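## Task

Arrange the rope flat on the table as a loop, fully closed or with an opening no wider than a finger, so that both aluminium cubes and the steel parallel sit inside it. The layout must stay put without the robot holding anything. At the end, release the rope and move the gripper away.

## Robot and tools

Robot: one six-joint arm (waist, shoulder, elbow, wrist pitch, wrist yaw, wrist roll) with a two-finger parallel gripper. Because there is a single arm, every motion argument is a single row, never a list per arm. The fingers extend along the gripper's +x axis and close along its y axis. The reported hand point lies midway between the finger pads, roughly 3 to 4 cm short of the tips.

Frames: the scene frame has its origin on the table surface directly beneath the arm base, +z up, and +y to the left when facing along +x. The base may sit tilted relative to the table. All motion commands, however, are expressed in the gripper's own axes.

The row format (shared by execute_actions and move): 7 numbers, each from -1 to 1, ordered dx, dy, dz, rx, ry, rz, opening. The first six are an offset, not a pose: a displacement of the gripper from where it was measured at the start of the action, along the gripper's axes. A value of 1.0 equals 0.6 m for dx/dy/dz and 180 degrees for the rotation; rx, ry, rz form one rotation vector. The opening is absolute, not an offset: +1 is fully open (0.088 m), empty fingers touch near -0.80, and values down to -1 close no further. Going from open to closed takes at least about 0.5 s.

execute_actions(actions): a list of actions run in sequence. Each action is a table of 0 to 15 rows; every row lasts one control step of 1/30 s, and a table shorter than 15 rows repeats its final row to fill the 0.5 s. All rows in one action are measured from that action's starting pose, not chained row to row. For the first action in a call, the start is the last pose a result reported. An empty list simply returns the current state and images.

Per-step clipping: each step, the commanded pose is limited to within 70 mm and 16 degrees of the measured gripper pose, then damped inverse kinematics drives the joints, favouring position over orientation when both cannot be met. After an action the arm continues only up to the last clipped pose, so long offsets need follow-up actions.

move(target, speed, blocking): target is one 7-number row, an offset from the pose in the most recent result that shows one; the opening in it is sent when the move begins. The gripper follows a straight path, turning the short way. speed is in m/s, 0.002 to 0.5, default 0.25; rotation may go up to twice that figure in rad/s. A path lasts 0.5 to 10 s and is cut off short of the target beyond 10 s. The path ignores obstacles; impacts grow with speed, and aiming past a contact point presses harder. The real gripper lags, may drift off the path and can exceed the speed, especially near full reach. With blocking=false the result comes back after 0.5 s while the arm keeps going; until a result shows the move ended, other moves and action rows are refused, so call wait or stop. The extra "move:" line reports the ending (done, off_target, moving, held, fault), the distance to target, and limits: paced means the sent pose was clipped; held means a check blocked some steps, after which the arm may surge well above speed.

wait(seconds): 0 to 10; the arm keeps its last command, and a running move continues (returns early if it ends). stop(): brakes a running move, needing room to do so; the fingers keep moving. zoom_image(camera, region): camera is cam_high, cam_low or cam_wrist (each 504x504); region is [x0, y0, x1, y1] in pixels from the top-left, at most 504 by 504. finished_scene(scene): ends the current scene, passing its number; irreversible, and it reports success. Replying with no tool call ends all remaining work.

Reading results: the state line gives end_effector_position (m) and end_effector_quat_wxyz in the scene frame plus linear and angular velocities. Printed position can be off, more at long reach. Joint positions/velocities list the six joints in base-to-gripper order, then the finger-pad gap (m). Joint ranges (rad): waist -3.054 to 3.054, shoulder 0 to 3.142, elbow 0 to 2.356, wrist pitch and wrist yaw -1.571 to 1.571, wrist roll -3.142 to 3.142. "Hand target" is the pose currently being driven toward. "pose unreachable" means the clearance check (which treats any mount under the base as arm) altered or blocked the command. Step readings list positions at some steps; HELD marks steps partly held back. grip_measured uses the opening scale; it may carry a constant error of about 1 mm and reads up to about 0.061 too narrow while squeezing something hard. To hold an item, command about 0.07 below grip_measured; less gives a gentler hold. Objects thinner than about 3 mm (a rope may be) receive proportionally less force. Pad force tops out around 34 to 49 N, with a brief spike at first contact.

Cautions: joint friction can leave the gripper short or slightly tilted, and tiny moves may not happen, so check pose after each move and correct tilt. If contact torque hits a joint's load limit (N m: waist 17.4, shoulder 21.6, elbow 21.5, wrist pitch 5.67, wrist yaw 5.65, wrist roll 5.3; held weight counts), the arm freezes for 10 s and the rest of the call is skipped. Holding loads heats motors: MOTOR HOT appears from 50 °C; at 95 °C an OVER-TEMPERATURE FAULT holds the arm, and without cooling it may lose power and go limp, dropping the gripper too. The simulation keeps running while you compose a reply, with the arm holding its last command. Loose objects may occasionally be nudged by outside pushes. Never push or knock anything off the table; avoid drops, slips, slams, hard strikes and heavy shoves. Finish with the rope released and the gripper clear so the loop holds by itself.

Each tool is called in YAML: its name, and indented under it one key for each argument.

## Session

execute_actions:
  actions: []

Scene clock: 0.00 s.
end_effector_position=(+0.1928, +0.0314, +0.3643) grip_measured=+0.828 end_effector_quat_wxyz=(+0.302, -0.582, +0.744, +0.132) end_effector_velocity=(-0.002, +0.001, -0.001) end_effector_angular_velocity=(+0.009, -0.006, -0.008)
Joint positions: [-0.49   1.516  1.417 -1.537  0.185 -1.783  0.08 ]
Joint velocities: [-0.002 -0.002 -0.002 -0.007 -0.007  0.007 -0.   ]
Motor temperatures (°C, as the motors report them): [32 29 30 30 28 28]
Heat: hottest waist 32 °C (+0.0 °C/min).
Hand target: +0.193, +0.031, +0.364; +0.302, -0.582, +0.744, +0.132

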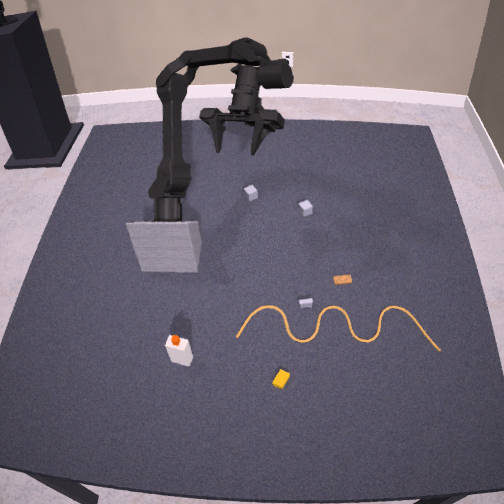

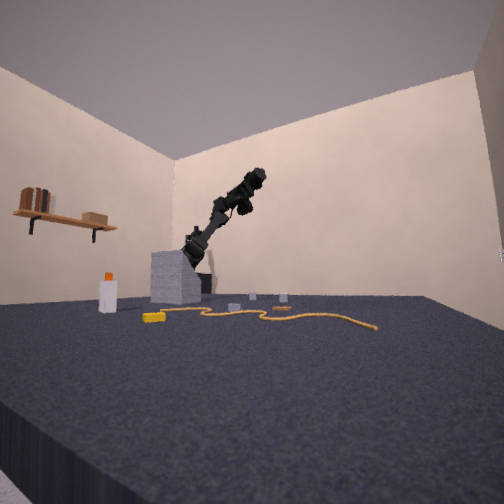

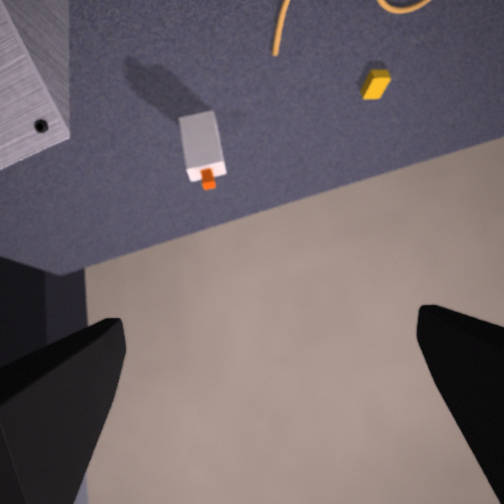

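move:
  target: [0.582,-0.085,0.132,0.044,-0.283,0.079,0.6]

Scene clock: 6.60 s.
end_effector_position=(+0.2140, -0.2112, +0.1019) grip_measured=+0.603 end_effector_quat_wxyz=(+0.610, -0.355, +0.616, +0.351) end_effector_velocity=(-0.001, -0.000, -0.003) end_effector_angular_velocity=(+0.017, +0.000, -0.002)
Joint positions: [-0.795  2.676  1.286 -0.818 -0.484 -2.04   0.069]
Joint velocities: [-0.002  0.017  0.007 -0.007 -0.007 -0.007  0.   ]
Motor temperatures (°C, as the motors report them): [32 29 31 30 28 28]
Heat: hottest waist 32 °C (+0.0 °C/min).
Hand target: +0.214, -0.213, +0.100; +0.611, -0.354, +0.614, +0.353
Off the commanded pose: 0.004 m, 0 deg.
move: done

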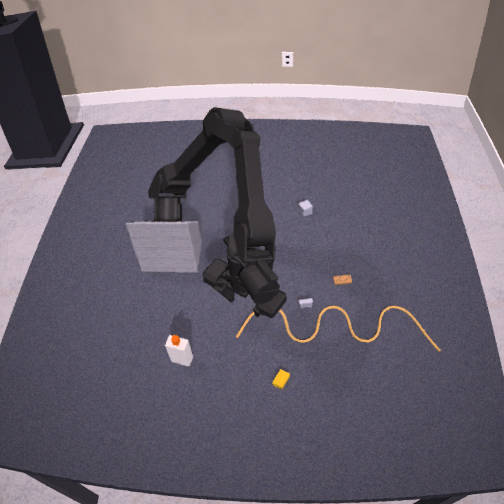

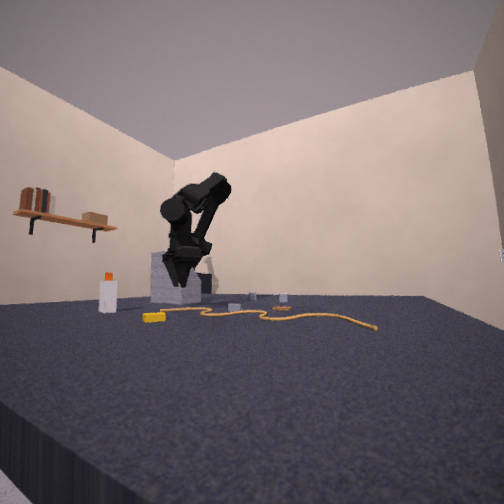

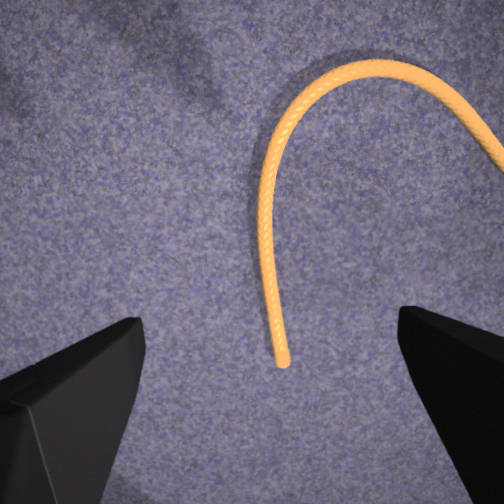

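move:
  target: [0.112,-0.007,-0.025,0,0,0,0]
  speed: 0.07

execute_actions:
  actions:
    - [[0,0,0,0,0,0,-0.85]]
    - [[-0.03,0,0,0,0,0,-0.85]]

move:
  target: [0,0.19,0.295,0.833,0,0,-0.85]
  speed: 0.4

Scene clock: 9.13 s.
end_effector_position=(+0.2138, -0.2288, +0.0408) grip_measured=+0.003 end_effector_quat_wxyz=(+0.608, -0.365, +0.613, +0.349) end_effector_velocity=(-0.001, +0.002, -0.002) end_effector_angular_velocity=(+0.006, -0.003, -0.007)
Joint positions: [-0.726  2.83   1.262 -0.591 -0.524 -1.98   0.039]
Joint velocities: [ 0.002  0.002 -0.007  0.007 -0.007  0.007 -0.   ]
Motor temperatures (°C, as the motors report them): [32 30 31 30 28 28]
Heat: hottest waist 32 °C (+0.0 °C/min).
Hand target: +0.210, -0.227, +0.035; +0.610, -0.355, +0.615, +0.351
Off the commanded pose: 0.007 m, 1 deg.
move: done

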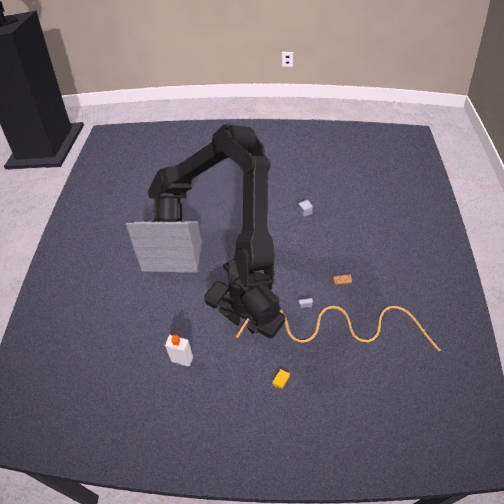

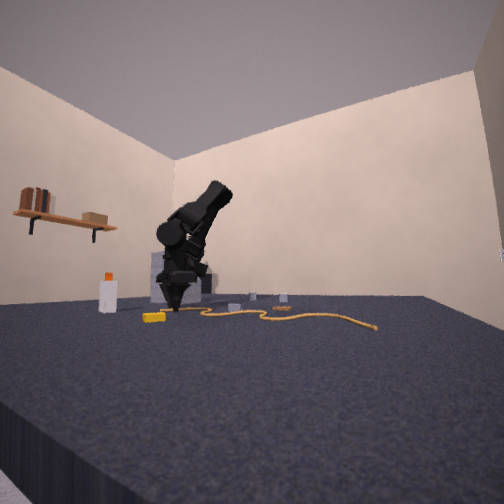

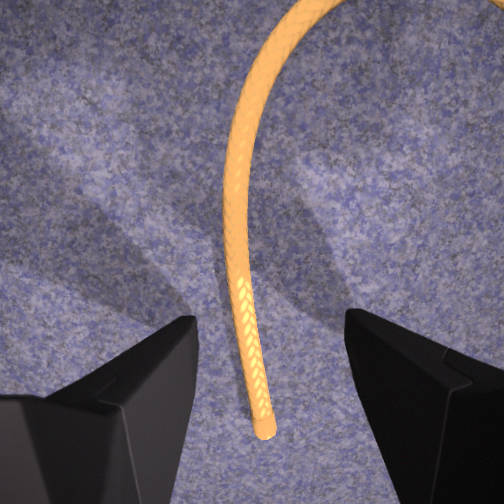

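Scene clock: 10.13 s.
end_effector_position=(+0.2101, -0.2264, +0.0537) grip_measured=-0.762 end_effector_quat_wxyz=(+0.610, -0.356, +0.615, +0.350) end_effector_velocity=(-0.004, +0.006, +0.001) end_effector_angular_velocity=(+0.030, +0.007, -0.031)
Joint positions: [-0.753  2.805  1.269 -0.651 -0.51  -2.001  0.002]
Joint velocities: [-0.007 -0.002 -0.002 -0.037 -0.007  0.007  0.   ]
Motor temperatures (°C, as the motors report them): [32 30 31 30 28 28]
Heat: hottest waist 32 °C (+0.0 °C/min).
Hand target: +0.214, -0.228, +0.059; +0.608, -0.365, +0.613, +0.349
Off the commanded pose: 0.007 m, 1 deg.
Step readings (end_effector_position; steps 1 to 15: 1st action; 16 to 30: 2nd action):
0: (+0.2138, -0.2288, +0.0408)
1: (+0.2138, -0.2288, +0.0408)
2: (+0.2138, -0.2288, +0.0408)
4: (+0.2138, -0.2288, +0.0408)
8: (+0.2138, -0.2288, +0.0408)
15: (+0.2138, -0.2288, +0.0408)
16: (+0.2136, -0.2285, +0.0413)
17: (+0.2123, -0.2275, +0.0427)
19: (+0.2099, -0.2263, +0.0461)
23: (+0.2100, -0.2268, +0.0519)
30: end_effector_position above

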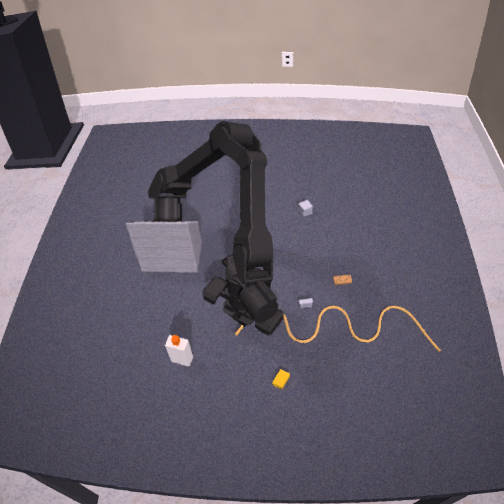

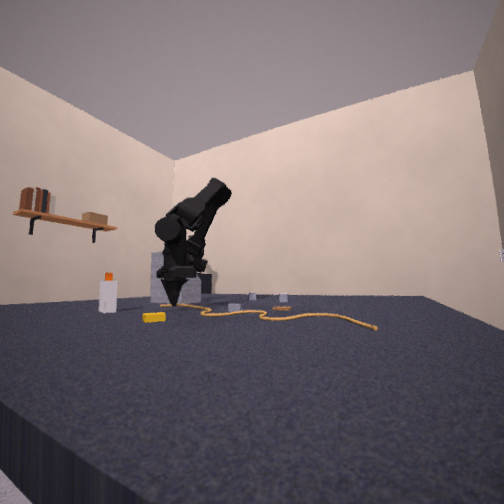

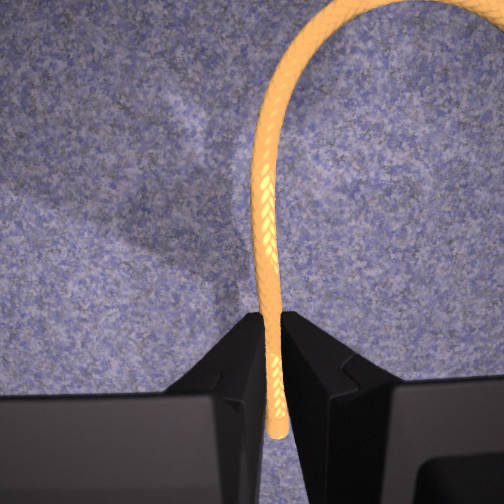

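Scene clock: 14.03 s.
end_effector_position=(+0.2013, -0.0177, +0.0519) grip_measured=-0.761 end_effector_quat_wxyz=(+0.503, +0.496, +0.499, -0.501) end_effector_velocity=(-0.003, +0.006, +0.000) end_effector_angular_velocity=(+0.022, -0.002, -0.010)
Joint positions: [-0.27   2.042  0.605 -0.435 -0.732  1.143  0.002]
Joint velocities: [ 0.002 -0.012 -0.012 -0.007 -0.022  0.007 -0.   ]
Motor temperatures (°C, as the motors report them): [32 30 31 30 28 28]
Heat: hottest waist 32 °C (+0.0 °C/min).
Hand target: +0.200, -0.016, +0.052; +0.502, +0.497, +0.498, -0.503
Off the commanded pose: 0.002 m, 0 deg.
move: done

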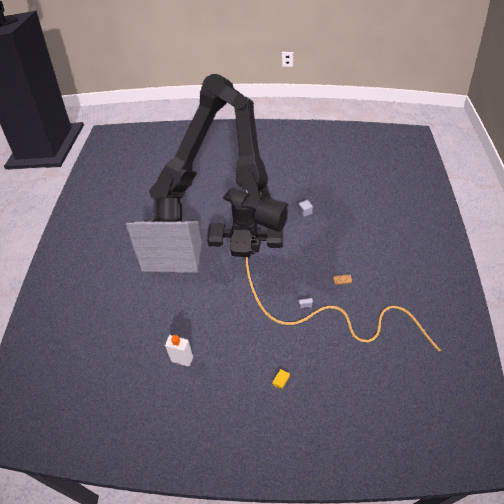

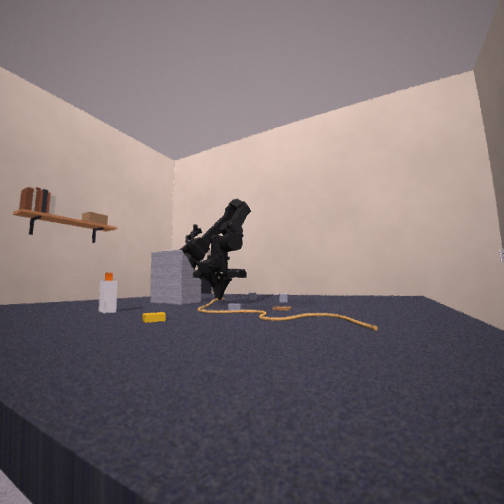

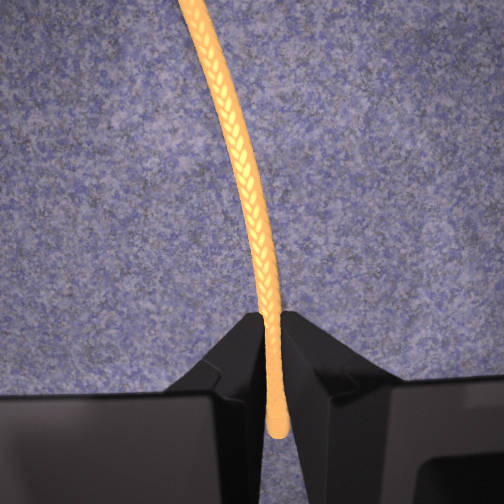

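move:
  target: [0.018,0.13,0.01,0.333,0,0,-0.85]

execute_actions:
  actions:
    - [[0,0,0,0,0,0,0]]
    - [[-0.02,0,0,0,0,0,0],[-0.04,0,0,0,0,0,0],[-0.06,0,0,0,0,0,0],[-0.1,0,0,0,0,0,0]]

move:
  target: [0,0.15,-0.12,-0.667,0,0,1]
  speed: 0.45

move:
  target: [0,0,0.33,0,-0.27,0,1]
  speed: 0.2

Scene clock: 18.13 s.
end_effector_position=(+0.2787, -0.0234, +0.0425) grip_measured=-0.761 end_effector_quat_wxyz=(+0.192, +0.682, +0.184, -0.682) end_effector_velocity=(-0.002, -0.001, +0.001) end_effector_angular_velocity=(-0.005, +0.005, -0.014)
Joint positions: [-0.178  2.209  0.903 -0.476 -0.754  2.306  0.002]
Joint velocities: [-0.002 -0.002 -0.002 -0.007  0.007  0.007 -0.   ]
Motor temperatures (°C, as the motors report them): [33 30 31 30 28 28]
Heat: hottest waist 33 °C (+3.3 °C/min).
Hand target: +0.279, -0.024, +0.041; +0.188, +0.681, +0.182, -0.684
Off the commanded pose: 0.002 m, 1 deg.
move: done

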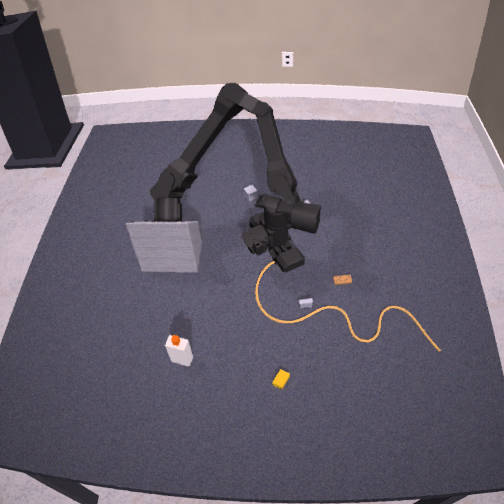

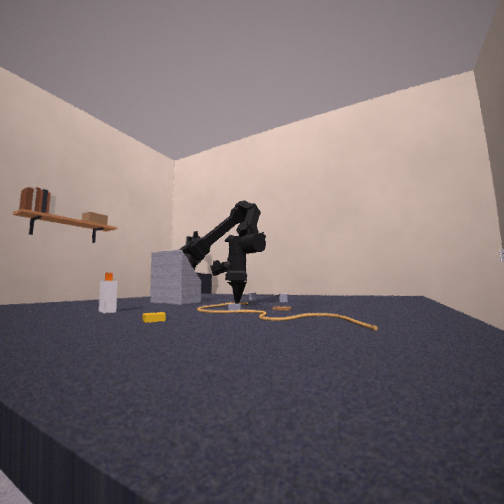

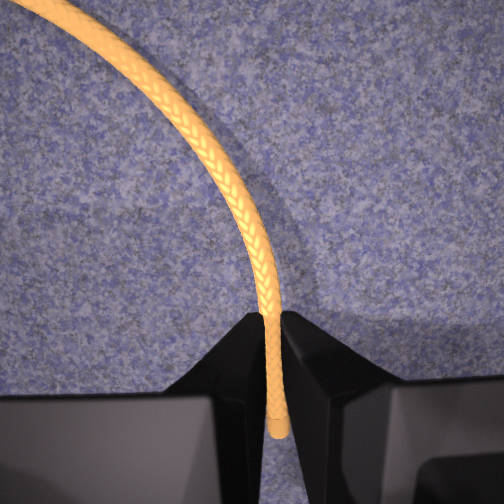

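Scene clock: 19.13 s.
end_effector_position=(+0.2766, -0.0230, +0.0976) grip_measured=-0.003 end_effector_quat_wxyz=(+0.187, +0.683, +0.181, -0.682) end_effector_velocity=(-0.022, +0.006, +0.008) end_effector_angular_velocity=(+0.046, +0.084, -0.030)
Joint positions: [-0.309  2.123  0.987 -0.764 -0.721  2.146  0.039]
Joint velocities: [-0.032  0.002  0.017 -0.168  0.007 -0.095 -0.   ]
Motor temperatures (°C, as the motors report them): [33 30 31 30 28 28]
Heat: hottest waist 33 °C (+3.1 °C/min).
Hand target: +0.279, -0.023, +0.102; +0.192, +0.682, +0.183, -0.681
Off the commanded pose: 0.005 m, 1 deg.
Step readings (end_effector_position; steps 1 to 15: 1st action; 16 to 30: 2nd action):
0: (+0.2787, -0.0234, +0.0425)
1: (+0.2787, -0.0234, +0.0425)
2: (+0.2787, -0.0234, +0.0425)
4: (+0.2787, -0.0234, +0.0425)
8: (+0.2787, -0.0234, +0.0425)
15: (+0.2787, -0.0234, +0.0425)
16: (+0.2782, -0.0233, +0.0428)
17: (+0.2769, -0.0229, +0.0444)
19: (+0.2728, -0.0227, +0.0532)
23: (+0.2755, -0.0247, +0.0827)
30: end_effector_position above

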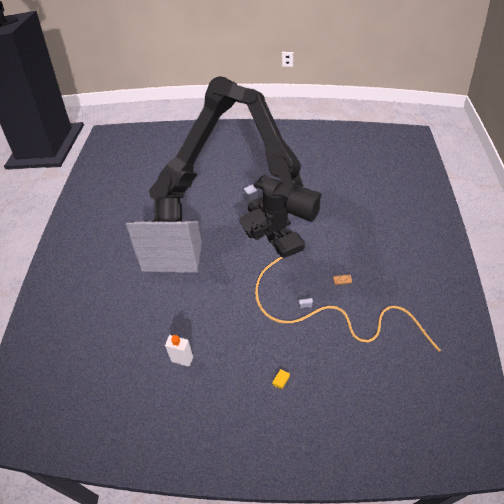

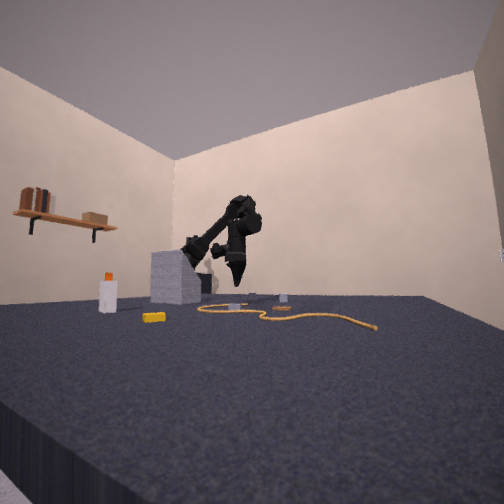

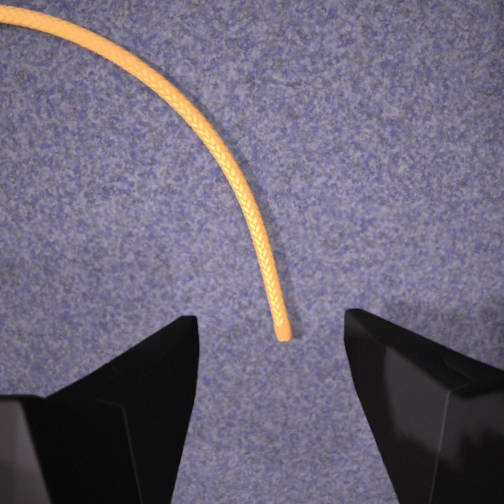

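Scene clock: 22.13 s.
end_effector_position=(+0.3835, -0.0641, +0.1008) grip_measured=+0.988 end_effector_quat_wxyz=(+0.687, +0.180, +0.678, -0.188) end_effector_velocity=(+0.001, +0.001, +0.001) end_effector_angular_velocity=(+0.007, -0.003, +0.033)
Joint positions: [-0.291  2.487  1.561 -0.95  -0.725  0.086  0.087]
Joint velocities: [-0.002  0.002  0.007 -0.007 -0.007 -0.037 -0.   ]
Motor temperatures (°C, as the motors report them): [33 31 31 30 28 28]
Heat: hottest waist 33 °C (+2.7 °C/min).
Hand target: +0.384, -0.065, +0.098; +0.685, +0.179, +0.681, -0.184
Off the commanded pose: 0.003 m, 1 deg.
move: done

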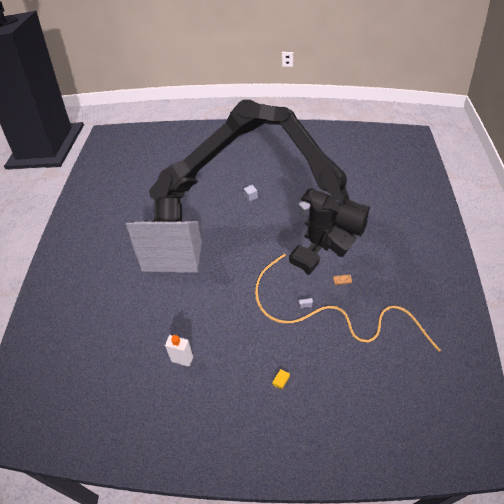

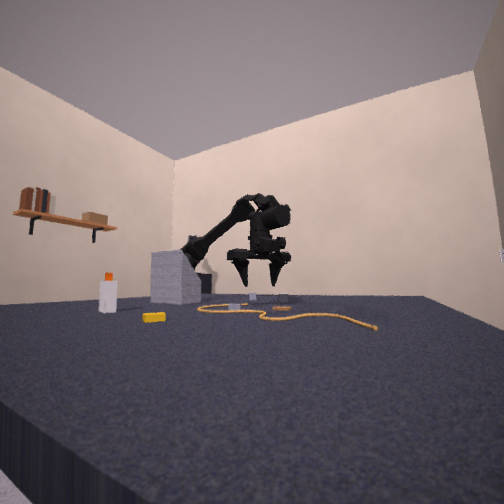

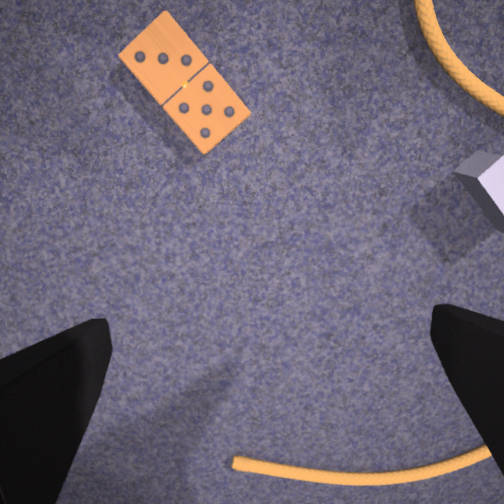

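Scene clock: 24.90 s.
end_effector_position=(+0.5535, -0.1614, +0.1078) grip_measured=+0.988 end_effector_quat_wxyz=(+0.906, +0.085, +0.336, -0.244) end_effector_velocity=(-0.001, -0.001, -0.001) end_effector_angular_velocity=(+0.003, +0.008, +0.002)
Joint positions: [-0.235  2.702  1.64   0.154 -0.368  0.671  0.087]
Joint velocities: [-0.002  0.002  0.002 -0.007 -0.007 -0.007 -0.   ]
Motor temperatures (°C, as the motors report them): [34 31 31 30 28 28]
Heat: hottest waist 34 °C (+4.8 °C/min).
Hand target: +0.554, -0.164, +0.104; +0.905, +0.087, +0.336, -0.245
Off the commanded pose: 0.005 m, 0 deg.
move: done

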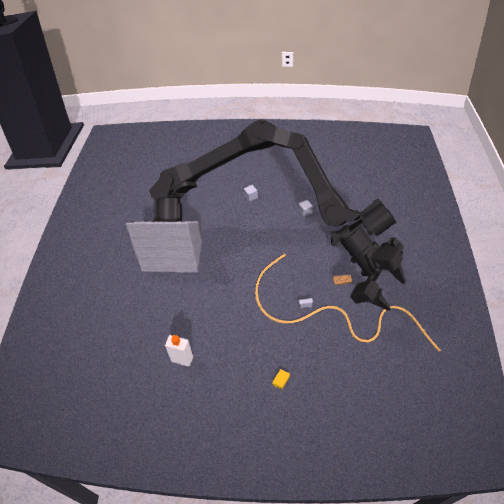

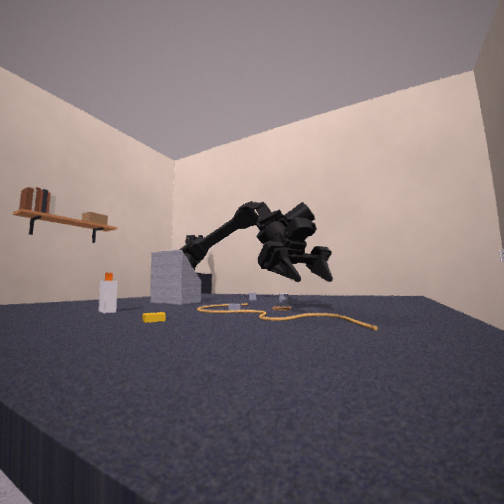

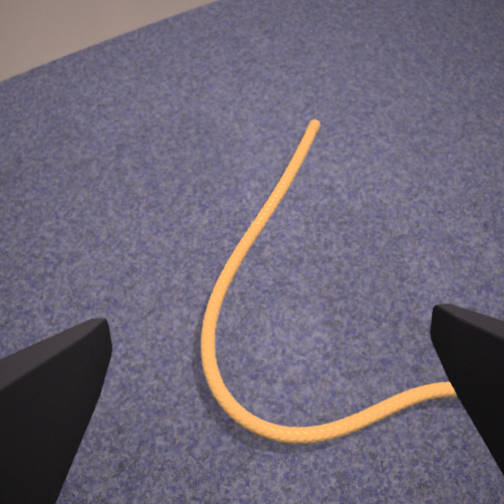

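move:
  target: [0.18,0,-0.012,0,0,0,0.2]
  speed: 0.07

execute_actions:
  actions:
    - [[0.005,0,-0.008,0,0,0,-0.85]]
    - [[0,0,0,0,0,0,-0.85]]

Scene clock: 27.80 s.
end_effector_position=(+0.6205, -0.1951, +0.0399) grip_measured=+0.203 end_effector_quat_wxyz=(+0.912, +0.079, +0.322, -0.242) end_effector_velocity=(+0.000, +0.001, +0.001) end_effector_angular_velocity=(+0.001, +0.006, +0.005)
Joint positions: [-0.152  3.12   2.22   0.044 -0.298  0.742  0.049]
Joint velocities: [-0.002 -0.002  0.002 -0.007 -0.007 -0.007  0.   ]
Motor temperatures (°C, as the motors report them): [35 31 31 31 28 28]
Heat: hottest waist 35 °C (+6.5 °C/min).
Hand target: +0.618, -0.199, +0.033; +0.910, +0.082, +0.323, -0.245
Off the commanded pose: 0.010 m, 2 deg.
joint sent to its limit — the command would take joint 2 (shoulder) past its upper limit, so that joint was sent only as far as its limit.
move: off_target

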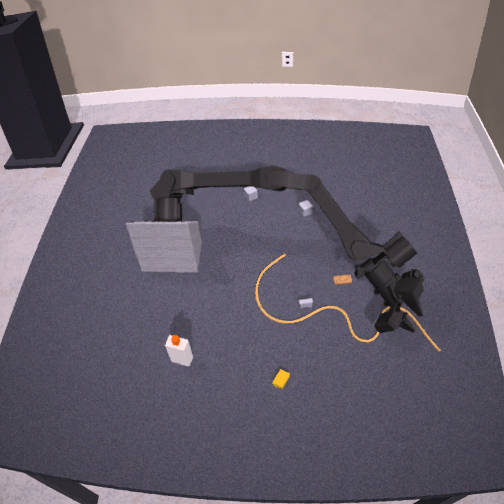

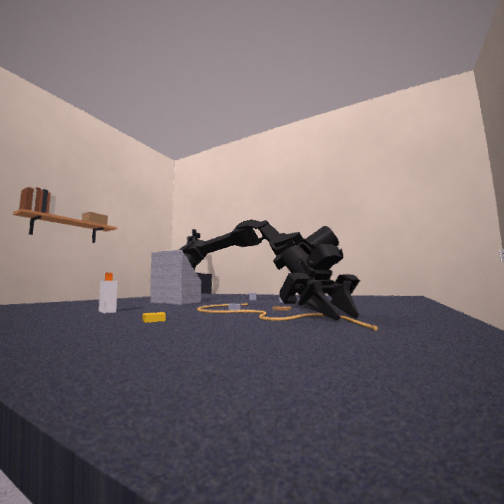

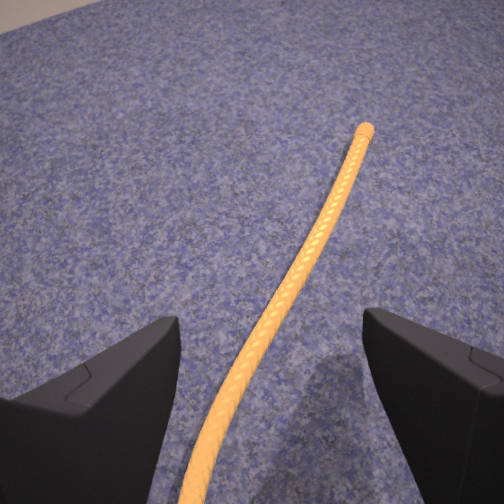

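Scene clock: 28.80 s.
end_effector_position=(+0.6225, -0.1947, +0.0416) grip_measured=-0.807 end_effector_quat_wxyz=(+0.915, +0.076, +0.316, -0.240) end_effector_velocity=(-0.001, -0.000, +0.000) end_effector_angular_velocity=(+0.012, +0.003, -0.007)
Joint positions: [-0.151  3.12   2.22   0.056 -0.291  0.742  0.   ]
Joint velocities: [-0.002 -0.002 -0.002 -0.007 -0.007  0.007  0.   ]
Motor temperatures (°C, as the motors report them): [35 32 31 31 28 28]
Heat: hottest waist 35 °C (+6.2 °C/min).
Hand target: +0.623, -0.194, +0.041; +0.915, +0.076, +0.317, -0.240
Off the commanded pose: 0.001 m, 0 deg.
Step readings (end_effector_position; steps 1 to 15: 1st action; 16 to 30: 2nd action):
0: (+0.6205, -0.1951, +0.0399)
1: (+0.6206, -0.1951, +0.0400)
2: (+0.6209, -0.1949, +0.0401)
4: (+0.6215, -0.1942, +0.0400)
8: (+0.6221, -0.1931, +0.0394)
15: (+0.6225, -0.1942, +0.0411)
16: (+0.6225, -0.1943, +0.0413)
17: (+0.6225, -0.1943, +0.0413)
19: (+0.6225, -0.1947, +0.0416)
23: (+0.6225, -0.1947, +0.0416)
30: end_effector_position above

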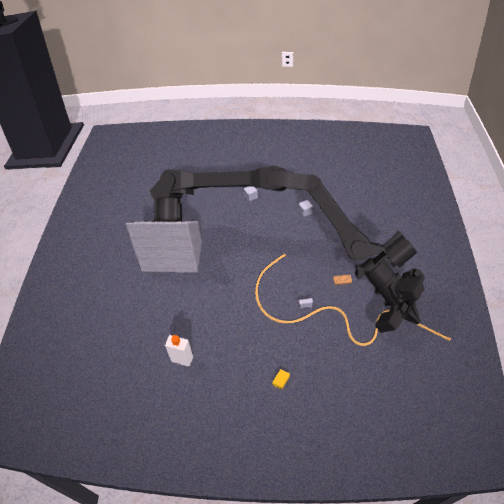

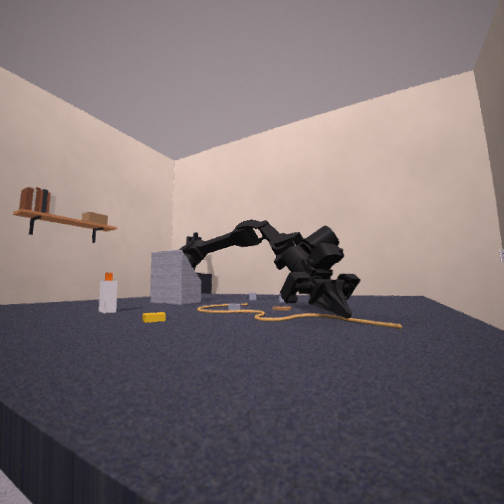

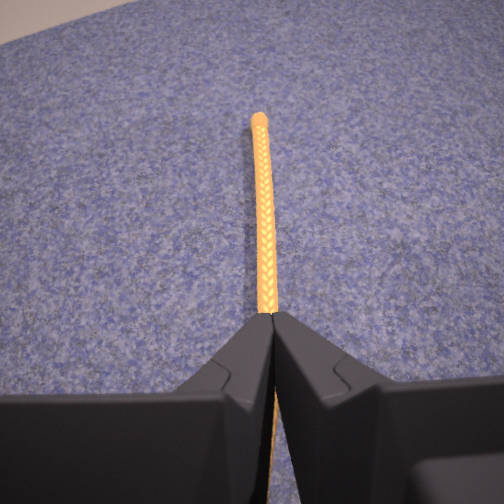

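The fingers closed above the rope; retrying lower.

execute_actions:
  actions:
    - [[0,0,0,0,0,0,-0.3]]
    - [[-0.005,0,-0.03,0,0.02,0,-0.3]]
    - [[0.005,0,-0.01,0,0.01,0,-0.3]]
    - [[0.005,0,-0.008,0,0.01,0,-0.8]]
    - [[0,0,0,0,0,0,-0.8]]

Scene clock: 32.13 s.
end_effector_position=(+0.6169, -0.1857, +0.0387) grip_measured=-0.748 end_effector_quat_wxyz=(+0.902, +0.094, +0.348, -0.237) end_effector_velocity=(-0.001, -0.002, +0.001) end_effector_angular_velocity=(+0.001, -0.002, -0.016)
Joint positions: [-0.152  3.101  2.225 -0.023 -0.347  0.742  0.002]
Joint velocities: [-0.002 -0.002 -0.002 -0.007  0.007  0.007  0.   ]
Motor temperatures (°C, as the motors report them): [37 32 32 31 28 28]
Heat: hottest waist 37 °C (+9.3 °C/min).
Hand target: +0.617, -0.186, +0.039; +0.902, +0.094, +0.348, -0.237
Off the commanded pose: 0.000 m, 0 deg.
Step readings (end_effector_position; steps 1 to 15: 1st action; 16 to 30: 2nd action; 31 to 45: 3rd action; 46 to 60: 4th action; 61 to 75: 5th action):
0: (+0.6225, -0.1947, +0.0416)
1: (+0.6225, -0.1947, +0.0416)
2: (+0.6224, -0.1948, +0.0418)
4: (+0.6224, -0.1948, +0.0418)
8: (+0.6224, -0.1948, +0.0418)
15: (+0.6224, -0.1948, +0.0418)
16: (+0.6222, -0.1947, +0.0415)
17: (+0.6207, -0.1944, +0.0400)
19: (+0.6176, -0.1936, +0.0367)
23: (+0.6156, -0.1925, +0.0362)
30: (+0.6146, -0.1918, +0.0361)
31: (+0.6142, -0.1920, +0.0359)
32: (+0.6141, -0.1917, +0.0360)
34: (+0.6143, -0.1913, +0.0366)
38: (+0.6145, -0.1905, +0.0369)
45: (+0.6149, -0.1898, +0.0371)
46: (+0.6152, -0.1895, +0.0375)
47: (+0.6153, -0.1887, +0.0374)
49: (+0.6161, -0.1870, +0.0378)
53: (+0.6166, -0.1862, +0.0383)
60: (+0.6168, -0.1858, +0.0385)
61: (+0.6169, -0.1857, +0.0387)
62: (+0.6169, -0.1857, +0.0387)
64: (+0.6169, -0.1857, +0.0387)
68: (+0.6169, -0.1857, +0.0387)
75: end_effector_position above

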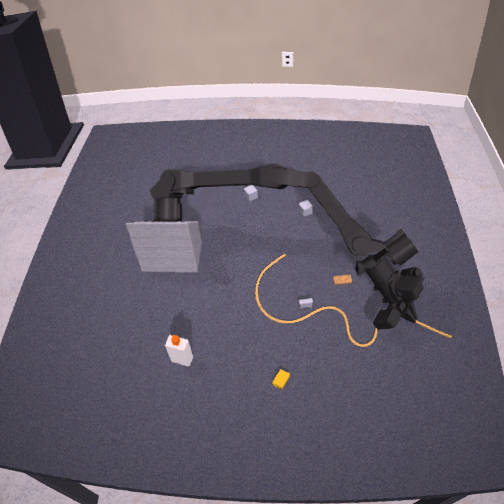

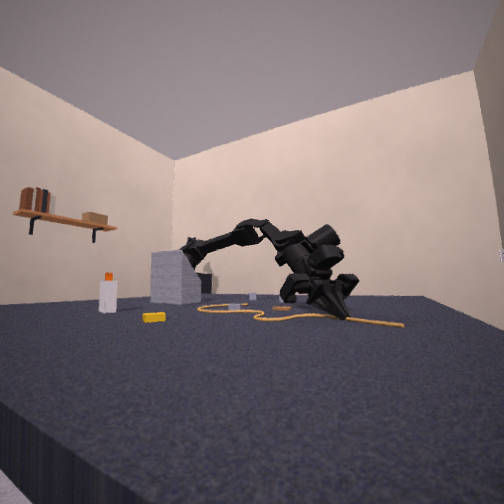

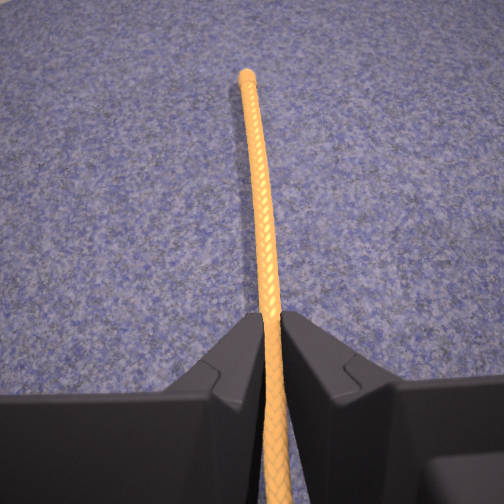

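move:
  target: [-0.43,0,-0.097,0,0.265,0,-0.8]
  speed: 0.15

move:
  target: [0.04,-0.015,-0.297,-0.88,0,0,-0.8]
  speed: 0.35

Scene clock: 36.87 s.
end_effector_position=(+0.4147, -0.0744, +0.1639) grip_measured=-0.748 end_effector_quat_wxyz=(+0.680, +0.189, +0.685, -0.183) end_effector_velocity=(-0.002, +0.003, +0.002) end_effector_angular_velocity=(+0.013, +0.005, -0.006)
Joint positions: [-0.381  2.626  1.991 -1.344 -0.709 -0.041  0.002]
Joint velocities: [-0.002 -0.002  0.002 -0.022 -0.007 -0.007 -0.   ]
Motor temperatures (°C, as the motors report them): [38 34 32 31 28 28]
Heat: hottest waist 38 °C (+9.8 °C/min).
Hand target: +0.417, -0.073, +0.169; +0.684, +0.182, +0.683, -0.180
Off the commanded pose: 0.006 m, 1 deg.
move: done

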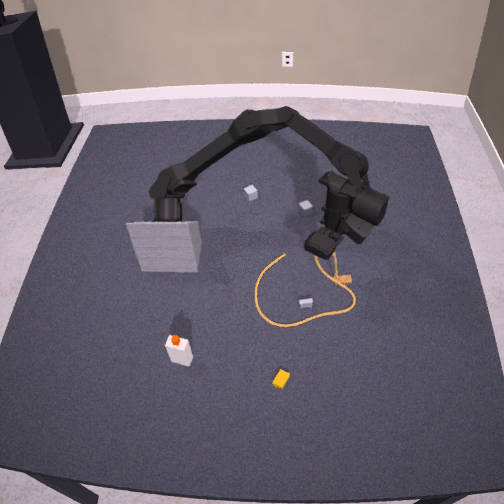

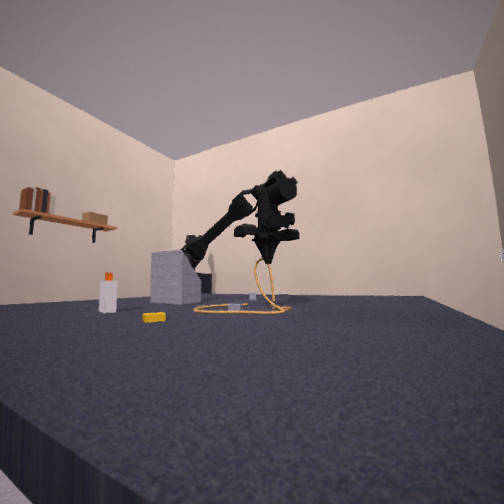

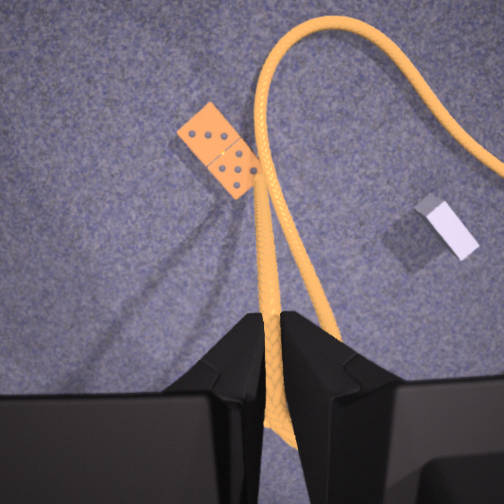

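Scene clock: 41.40 s.
end_effector_position=(+0.2576, +0.0070, +0.1422) grip_measured=-0.748 end_effector_quat_wxyz=(-0.316, +0.631, -0.312, -0.637) end_effector_velocity=(-0.003, +0.000, +0.000) end_effector_angular_velocity=(-0.003, +0.007, +0.016)
Joint positions: [-0.371  1.96   0.996 -1.007 -0.71  -2.782  0.002]
Joint velocities: [-0.002 -0.007 -0.007 -0.007  0.007 -0.022 -0.   ]
Motor temperatures (°C, as the motors report them): [38 34 32 31 28 28]
Heat: hottest waist 38 °C (+8.7 °C/min).
Hand target: +0.256, +0.009, +0.141; -0.313, +0.632, -0.308, -0.639
Off the commanded pose: 0.002 m, 1 deg.
move: done

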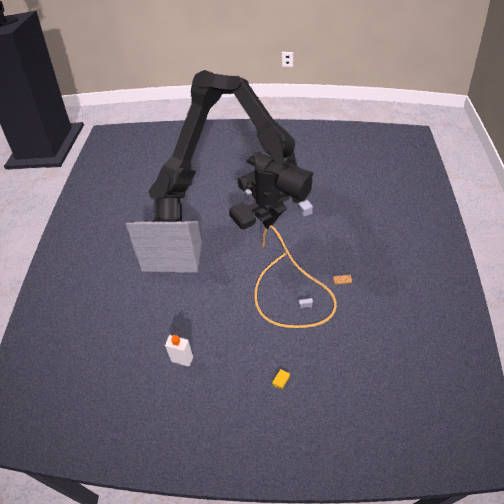

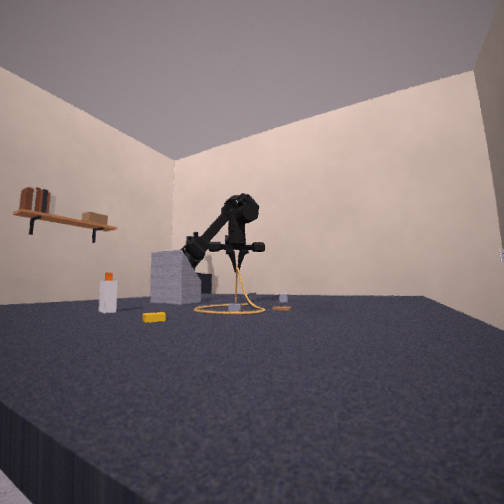

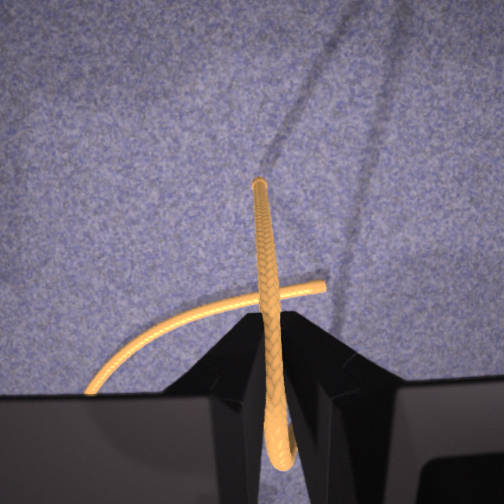

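move:
  target: [0.165,0,0.025,0,0,0,-0.8]
  speed: 0.08

execute_actions:
  actions:
    - [[0,0,0,0,0,0,0]]
    - [[-0.02,0,0,0,0,0,0],[-0.04,0,0,0,0,0,0],[-0.06,0,0,0,0,0,0],[-0.1,0,0,0,0,0,0]]

move:
  target: [0,-0.152,0.345,0.21,0,0,1]

Scene clock: 44.27 s.
end_effector_position=(+0.2512, +0.0204, +0.0469) grip_measured=-0.748 end_effector_quat_wxyz=(-0.312, +0.637, -0.307, -0.635) end_effector_velocity=(-0.004, +0.002, -0.004) end_effector_angular_velocity=(+0.008, +0.012, -0.004)
Joint positions: [-0.101  2.005  0.745 -0.453 -0.784 -2.43   0.002]
Joint velocities: [ 0.012  0.002 -0.012  0.007 -0.007  0.007 -0.   ]
Motor temperatures (°C, as the motors report them): [38 34 32 31 28 28]
Heat: hottest waist 38 °C (+8.1 °C/min).
Hand target: +0.248, +0.020, +0.044; -0.316, +0.631, -0.311, -0.637
Off the commanded pose: 0.005 m, 1 deg.
move: done

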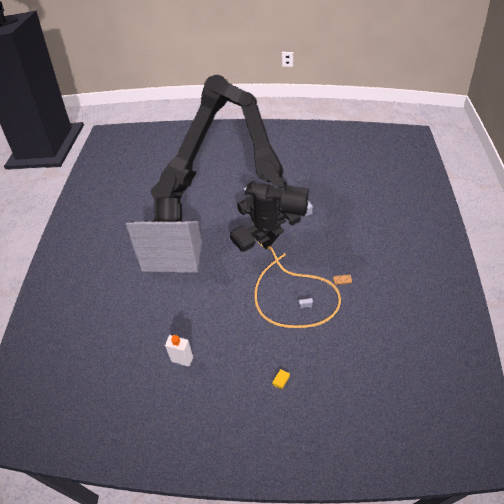

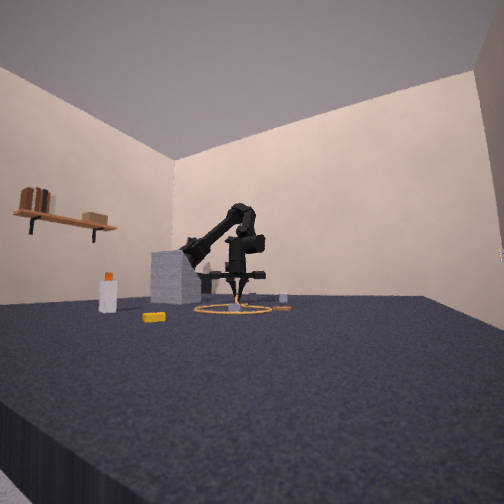

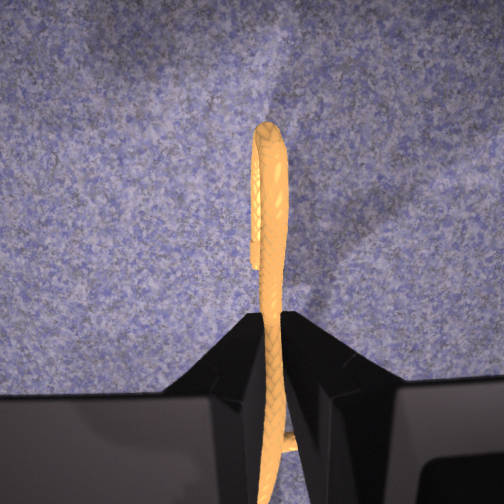

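Scene clock: 45.27 s.
end_effector_position=(+0.2492, +0.0198, +0.1016) grip_measured=-0.003 end_effector_quat_wxyz=(-0.316, +0.634, -0.310, -0.633) end_effector_velocity=(-0.008, +0.002, +0.018) end_effector_angular_velocity=(+0.026, +0.040, +0.007)
Joint positions: [-0.253  1.921  0.843 -0.779 -0.754 -2.624  0.039]
Joint velocities: [-0.056 -0.002  0.051 -0.168  0.007 -0.125  0.   ]
Motor temperatures (°C, as the motors report them): [38 34 32 31 28 28]
Heat: hottest waist 38 °C (+8.0 °C/min).
Hand target: +0.251, +0.020, +0.106; -0.312, +0.637, -0.307, -0.635
Off the commanded pose: 0.006 m, 1 deg.
Step readings (end_effector_position; steps 1 to 15: 1st action; 16 to 30: 2nd action):
0: (+0.2512, +0.0204, +0.0469)
1: (+0.2512, +0.0204, +0.0469)
2: (+0.2512, +0.0204, +0.0469)
4: (+0.2512, +0.0204, +0.0469)
8: (+0.2512, +0.0204, +0.0469)
15: (+0.2512, +0.0204, +0.0469)
16: (+0.2508, +0.0205, +0.0473)
17: (+0.2492, +0.0207, +0.0491)
19: (+0.2457, +0.0202, +0.0583)
23: (+0.2494, +0.0187, +0.0869)
30: end_effector_position above

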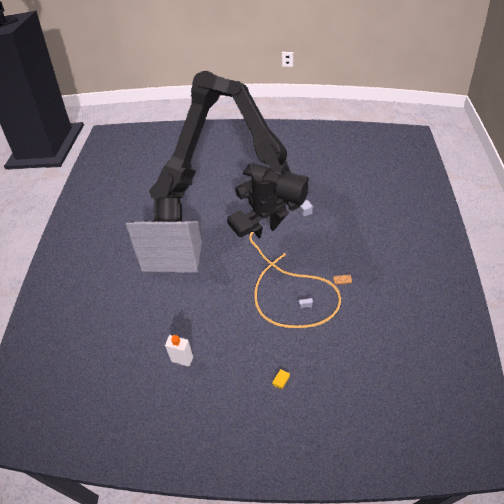

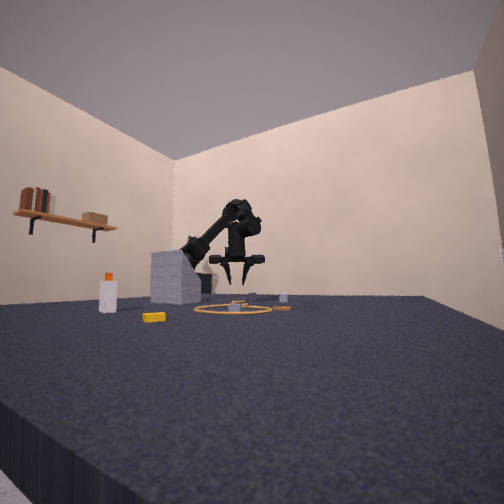

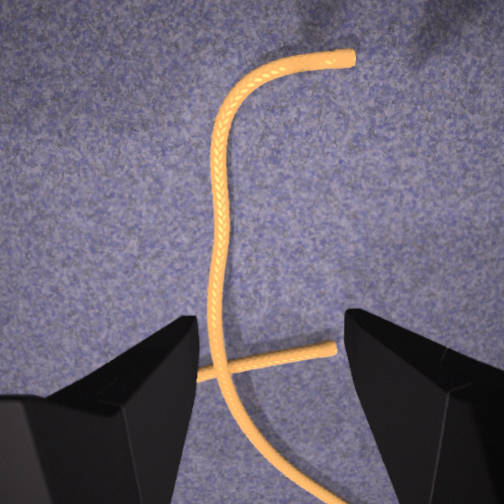

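Scene clock: 47.20 s.
end_effector_position=(+0.1953, +0.2352, +0.1009) grip_measured=+0.988 end_effector_quat_wxyz=(+0.503, -0.494, +0.503, +0.500) end_effector_velocity=(-0.000, +0.003, -0.000) end_effector_angular_velocity=(-0.001, -0.006, -0.017)
Joint positions: [ 0.412  1.267  0.869 -0.832 -0.733 -1.054  0.087]
Joint velocities: [ 0.012 -0.007  0.002  0.007  0.007  0.037 -0.   ]
Motor temperatures (°C, as the motors report them): [37 33 32 31 28 28]
Heat: hottest waist 37 °C (+6.4 °C/min).
Hand target: +0.197, +0.239, +0.103; +0.505, -0.497, +0.498, +0.499
Off the commanded pose: 0.005 m, 1 deg.
move: done

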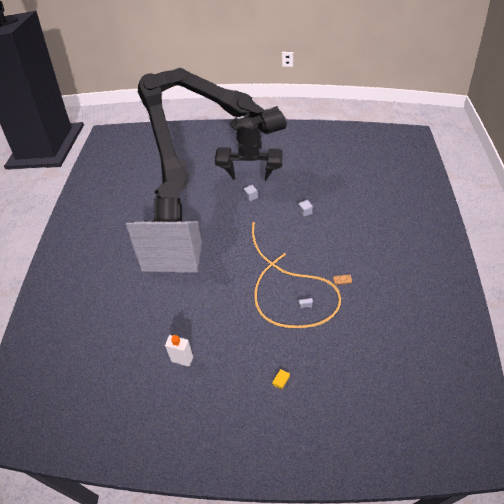

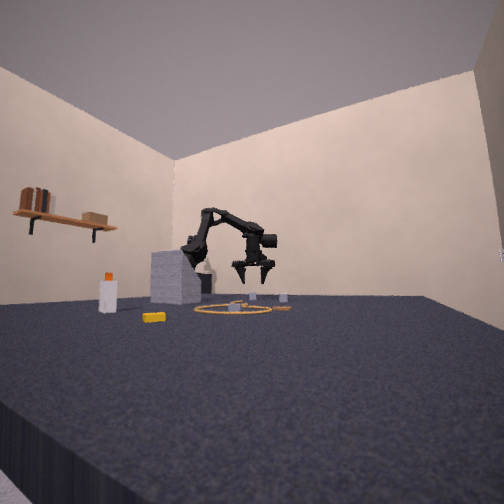

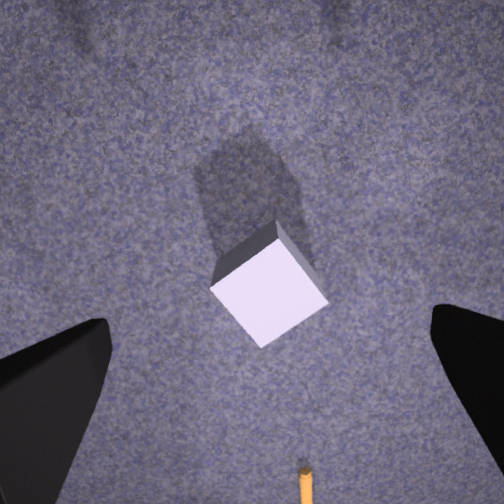

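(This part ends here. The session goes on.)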